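## Task

Swing the lid of tip box TB4 shut and push its front edge fully down so it latches. The lid must stay shut on its own, not only while the robot holds it. Afterwards release and pull the gripper away.

## Robot and tools

Robot: one six-joint arm with a two-finger parallel gripper. The fingers extend along the gripper's +z axis and close along its y axis. The reported hand point sits midway between the finger pads, roughly 1 cm short of the fingertips.

Frame: every pose is in the scene frame. Its origin lies on the table surface under the arm base, +z is up, and +y is to the left when facing along +x. The base may sit slightly tilted. Positions are in metres; orientations are quaternions written w first (qw, qx, qy, qz). The reported hand position can be a little off, more so at long reach.

Row format (used by both motion tools): 8 numbers x, y, z, qw, qx, qy, qz, opening. x, y, z and the quaternion are an absolute place to go to for the hand, not an offset. opening runs from -1 (closed) to +1 (fully open, 0.094 m). To keep the hand's orientation steady, repeat your chosen quaternion in every row rather than copying the slightly drifted one from the last result.

execute_actions: argument actions is a list of actions; each action is a list of up to 15 rows, one row per control step of 1/30 s. If fewer than 15 rows are given, the last row is held for the remaining steps. An empty list just reports state and images. A target lying over 0.6 m from the hand's start, along any gripper axis, is rejected; if the first action fails that check, or any action is malformed, nothing runs. On every step the command is clipped to within 70 mm and 16 degrees of the measured hand pose, so distant targets take several actions; after an action the arm only continues to the last clipped pose. Position wins over orientation when both cannot be met.

move: target is one row as above (absolute pose plus opening; opening is applied at the start). speed is the path's top speed in m/s, 0.002 to 0.5 (default 0.25); rotation is capped at twice that in rad/s. The path is straight and lasts 0.5 to 10 s; it does not slow for obstacles, and the hand may lag, wander or overshoot the speed, especially near full stretch. blocking=false returns after 0.5 s while motion continues; until an ending is reported, use wait or stop before sending other motion. The result adds a move: line with the ending (done, off_target, moving, held, fault), the limits that acted (paced = command clipped; held = some steps blocked, after which the arm may jump fast) and the distance left to target.

wait: seconds, 0 to 10; the arm keeps its last command, and a running move continues. stop: no arguments; brakes a running move, needing some room. zoom_image: camera is cam_head_left, cam_head_right or cam_wrist (each 504x504); region is [x0, y0, x1, y1] in pixels from the top-left corner, at most 504 by 504. finished_scene: scene is the number of the current scene; it ends that scene irreversibly and reports success, then gives the next task.

Reading results: the state shows end_effector_position and end_effector_quat_wxyz, and Hand target (what the controller currently drives toward). Joint positions and velocities list waist, shoulder, elbow, wrist pitch, wrist yaw, wrist roll (rad, rad/s), then finger-pad gap (m, m/s). Joint ranges in rad: waist -2.618 to 3.054, shoulder 0.000 to 3.142, elbow 0.000 to 3.142, wrist pitch -1.571 to 1.571, wrist yaw -1.571 to 1.571, wrist roll -2.094 to 2.094. grip_measured is the finger opening on the command scale; readings may carry a constant error of about 1 mm. Step readings list hand positions at some steps; HELD marks a step partly or fully held back. A pose unreachable line means the clearance check (which treats any mount under the base as arm) altered or blocked a command. MOTOR HOT appears from 75 °C; OVER-TEMPERATURE FAULT means the arm was stopped (at 90 °C for 10 s, at 100 °C the arm goes limp and drops). FAULT lines can cut moves or waits short.

Practical points: joint friction can leave the hand up to about 31 mm from the command, and tiny commands may not move it at all. To grip, command an opening about 0.03 below grip_measured; pad force tops out near 50 to 62 N and is weaker on parts under 2 mm thick. Contact is harder the faster the approach and the deeper the target lies beyond the surface, so press lids slowly with modest overshoot. An arm blocked by an object keeps pushing until given a new command. Occasional outside tugs or pushes may disturb held or loose items. Never knock or place anything off the table; avoid drops, slips, slams and very hard pushes. Keep each box flat on the mat, make sure the lid stays latched after you let go, then withdraw the gripper.

Each tool is called after "Request:" in YAML: its name, and indented under it one key for each argument.

## Session

Request:
move:
  target: [0.3,0,0.25,0.15,0,0.99,0,-1]

Scene clock: 4.97 s.
end_effector_position=(+0.3045, -0.0028, +0.2425) grip_measured=-0.988 end_effector_quat_wxyz=(+0.171, +0.013, +0.985, +0.024)
Joint positions: [-0.015  1.404  1.517 -1.32  -0.008  0.032  0.001]
Joint velocities: [-0.007 -0.017 -0.027 -0.007 -0.037  0.022 -0.001]
Hand target: +0.307, -0.000, +0.246; +0.172, +0.005, +0.985, +0.022
Off the commanded pose: 0.009 m, 4 deg.
move: off_target

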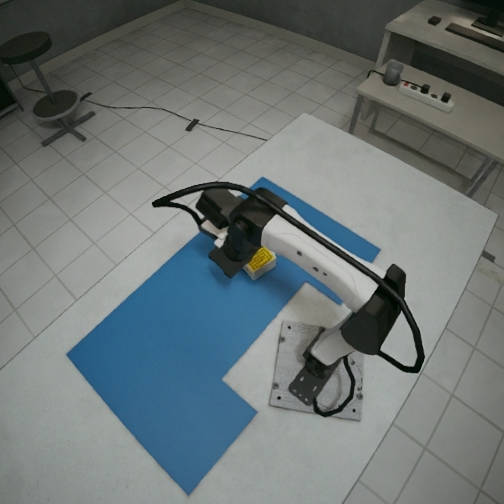

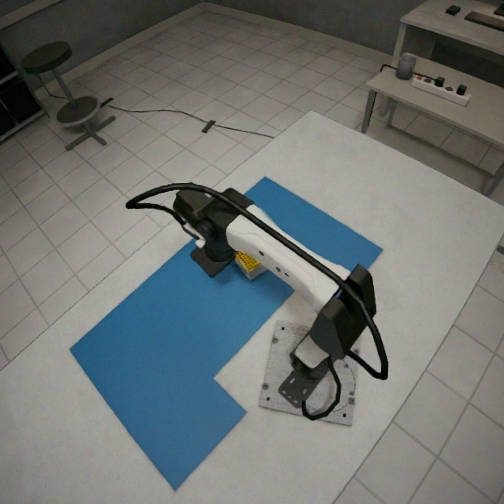

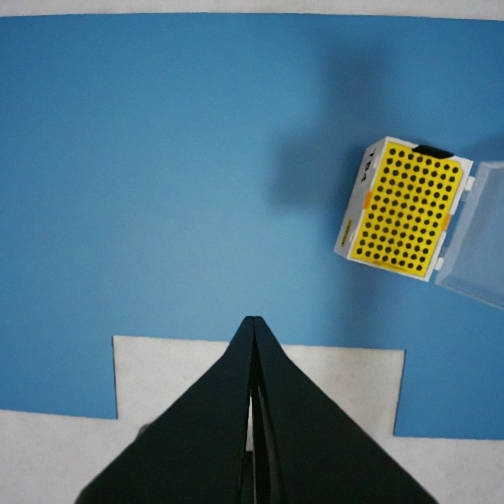

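Request:
move:
  target: [0.33,-0.34,0.2,0.1,0,0.995,0,-1]

Request:
move:
  target: [0.33,-0.34,0.105,0.1,0,0.995,0,-1]

Request:
move:
  target: [0.365,-0.215,0.11,0.1,0,0.995,0,-1]
  speed: 0.06

Scene clock: 7.87 s.
end_effector_position=(+0.3231, -0.3439, +0.1960) grip_measured=-0.988 end_effector_quat_wxyz=(+0.113, +0.005, +0.993, -0.034)
Joint positions: [-0.882  2.222  2.435 -1.546 -0.117 -0.835  0.001]
Joint velocities: [ 0.002  0.002 -0.012 -0.095 -0.022 -0.022 -0.001]
Hand target: +0.324, -0.344, +0.200; +0.117, +0.001, +0.992, -0.036
Off the commanded pose: 0.009 m, 4 deg.
joint sent to its limit — the command would take joint 4 (wrist pitch) past its lower limit, so that joint was sent only as far as its limit.
move: off_target

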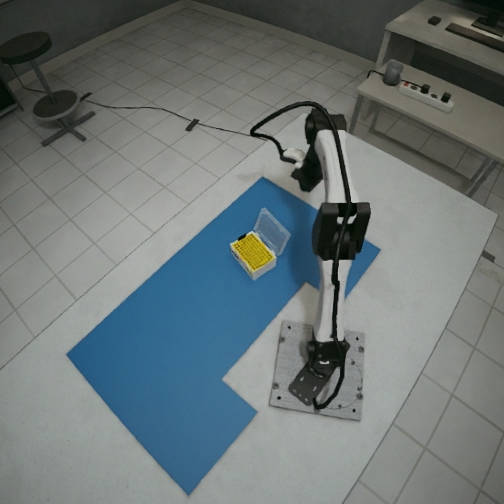

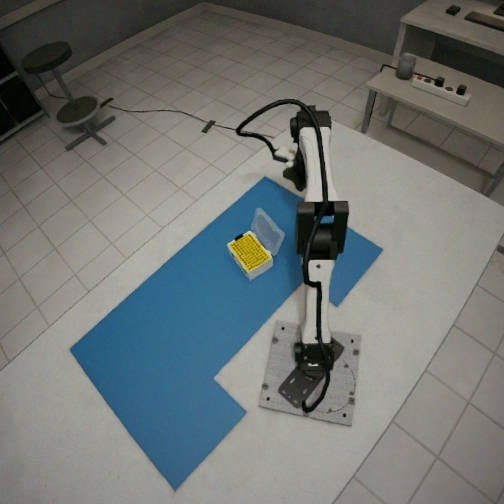

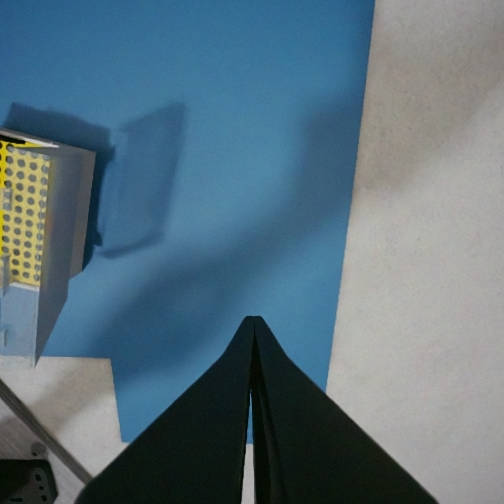

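Scene clock: 8.93 s.
end_effector_position=(+0.3290, -0.3462, +0.1122) grip_measured=-0.988 end_effector_quat_wxyz=(+0.100, +0.006, +0.995, -0.009)
Joint positions: [-0.882  2.213  2.084 -1.259 -0.131 -0.836  0.001]
Joint velocities: [ 0.002 -0.017 -0.012 -0.007 -0.007  0.007 -0.   ]
Hand target: +0.331, -0.342, +0.105; +0.100, +0.000, +0.995, +0.000
Off the commanded pose: 0.010 m, 1 deg.
move: done

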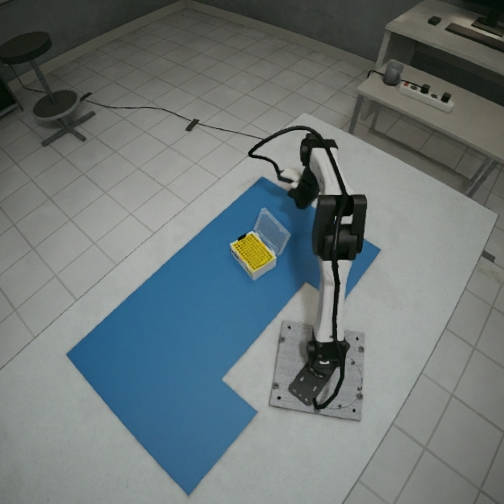

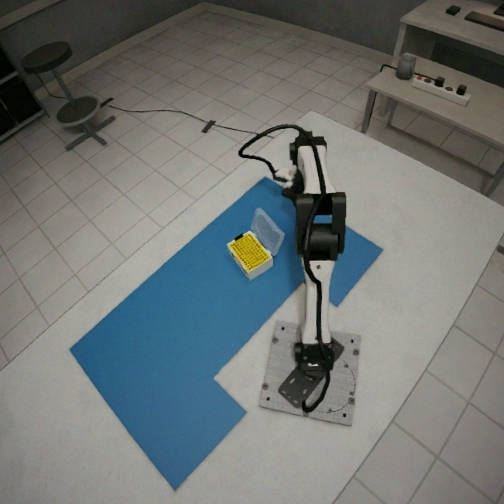

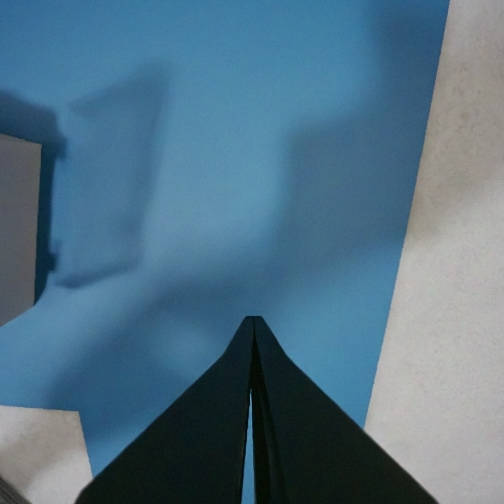

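Scene clock: 11.50 s.
end_effector_position=(+0.3707, -0.2166, +0.1090) grip_measured=-0.988 end_effector_quat_wxyz=(+0.103, -0.001, +0.995, +0.011)
Joint positions: [-0.595  1.984  1.707 -1.098 -0.112 -0.564  0.001]
Joint velocities: [-0.012 -0.022  0.002 -0.037 -0.022 -0.022 -0.001]
Hand target: +0.368, -0.214, +0.110; +0.102, +0.000, +0.995, +0.005
Off the commanded pose: 0.006 m, 1 deg.
move: done

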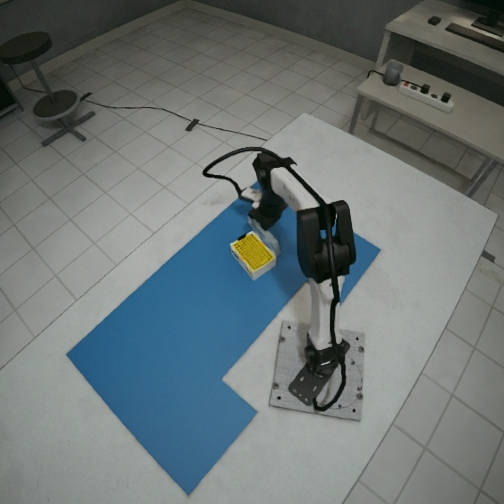

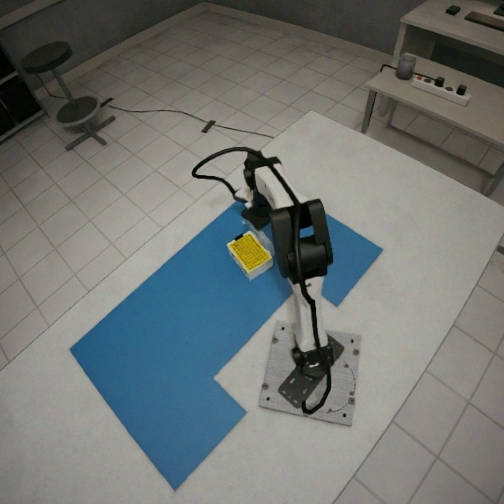

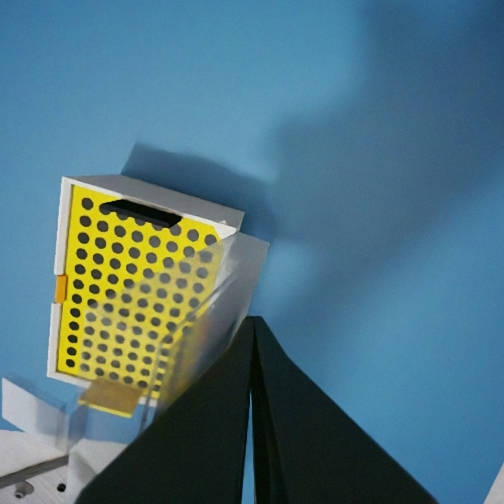

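Front edge about 0.095 further in +y.

Request:
move:
  target: [0.365,-0.12,0.11,0.1,0,0.995,0,-1]
  speed: 0.06

Scene clock: 13.87 s.
end_effector_position=(+0.3703, -0.1200, +0.1098) grip_measured=-0.988 end_effector_quat_wxyz=(+0.100, -0.001, +0.995, +0.011)
Joint positions: [-0.36   1.816  1.474 -1.018 -0.062 -0.335  0.001]
Joint velocities: [-0.007  0.012 -0.002 -0.022  0.066  0.095 -0.001]
Hand target: +0.367, -0.118, +0.110; +0.101, +0.000, +0.995, +0.005
Off the commanded pose: 0.005 m, 1 deg.
move: done

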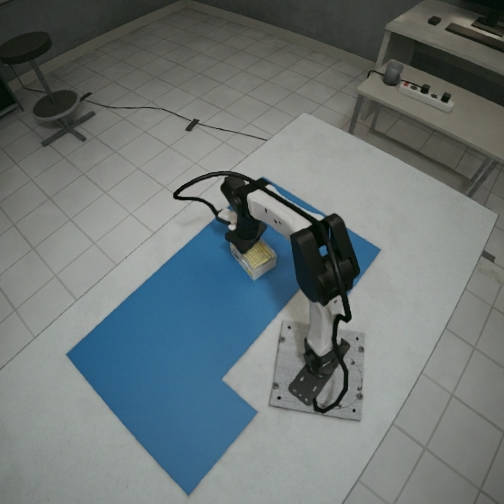

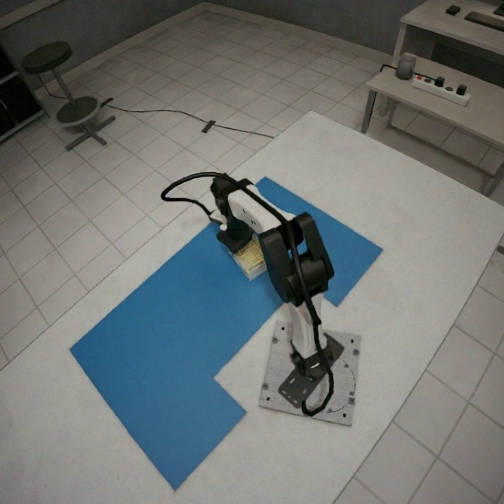

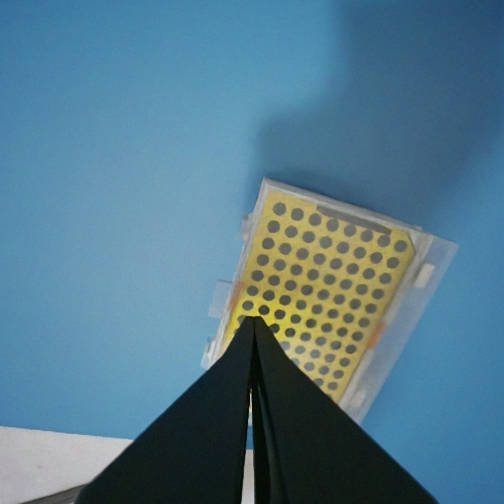

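Request:
move:
  target: [0.367,-0.118,0.035,0.1,0,0.995,0,-1]
  speed: 0.03

Request:
move:
  target: [0.33,-0.05,0.2,0.1,0,0.995,0,-1]

Scene clock: 17.07 s.
end_effector_position=(+0.3723, -0.1205, +0.0887) grip_measured=-0.988 end_effector_quat_wxyz=(+0.137, -0.000, +0.991, -0.003)
Joint positions: [-0.36   1.772  1.315 -0.825 -0.06  -0.331  0.001]
Joint velocities: [-0.012  0.012 -0.017  0.022 -0.037  0.037 -0.   ]
Hand target: +0.363, -0.117, +0.039; +0.098, -0.000, +0.995, +0.001
Off the commanded pose: 0.054 m, 4 deg.
move: off_target

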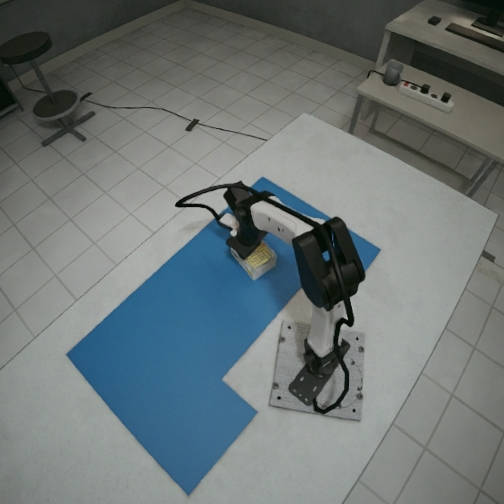

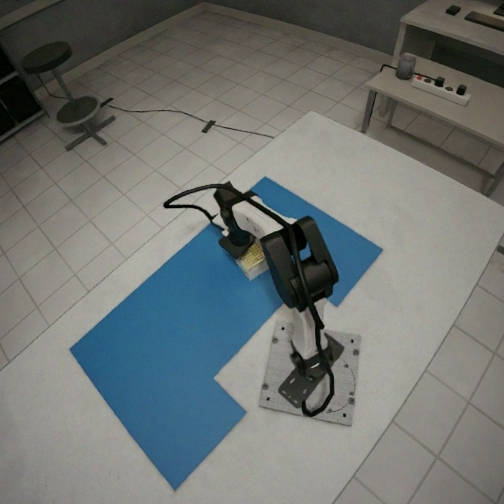

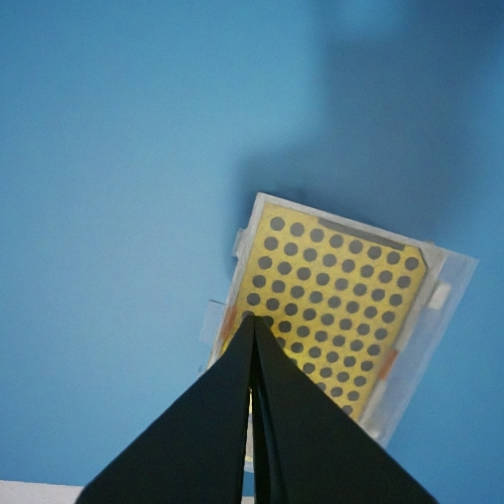

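Scene clock: 18.33 s.
end_effector_position=(+0.3269, -0.0472, +0.1924) grip_measured=-0.988 end_effector_quat_wxyz=(+0.094, +0.000, +0.996, +0.010)
Joint positions: [-0.162  1.601  1.545 -1.308 -0.017 -0.137  0.001]
Joint velocities: [-0.012  0.007 -0.007 -0.037 -0.022 -0.11  -0.   ]
Hand target: +0.329, -0.047, +0.199; +0.100, +0.001, +0.995, +0.004
Off the commanded pose: 0.009 m, 1 deg.
move: done

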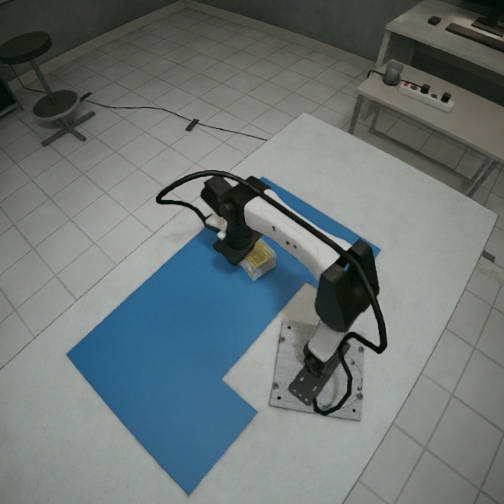

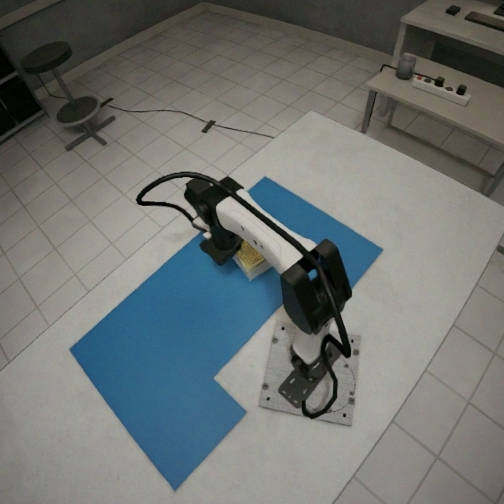

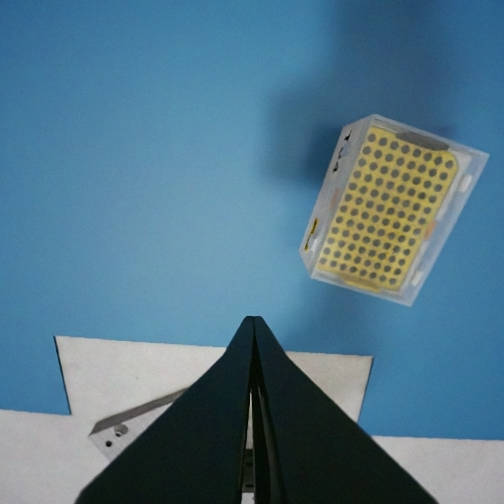

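Request:
finished_scene:
  scene: 2

The scene is finished: the task was done.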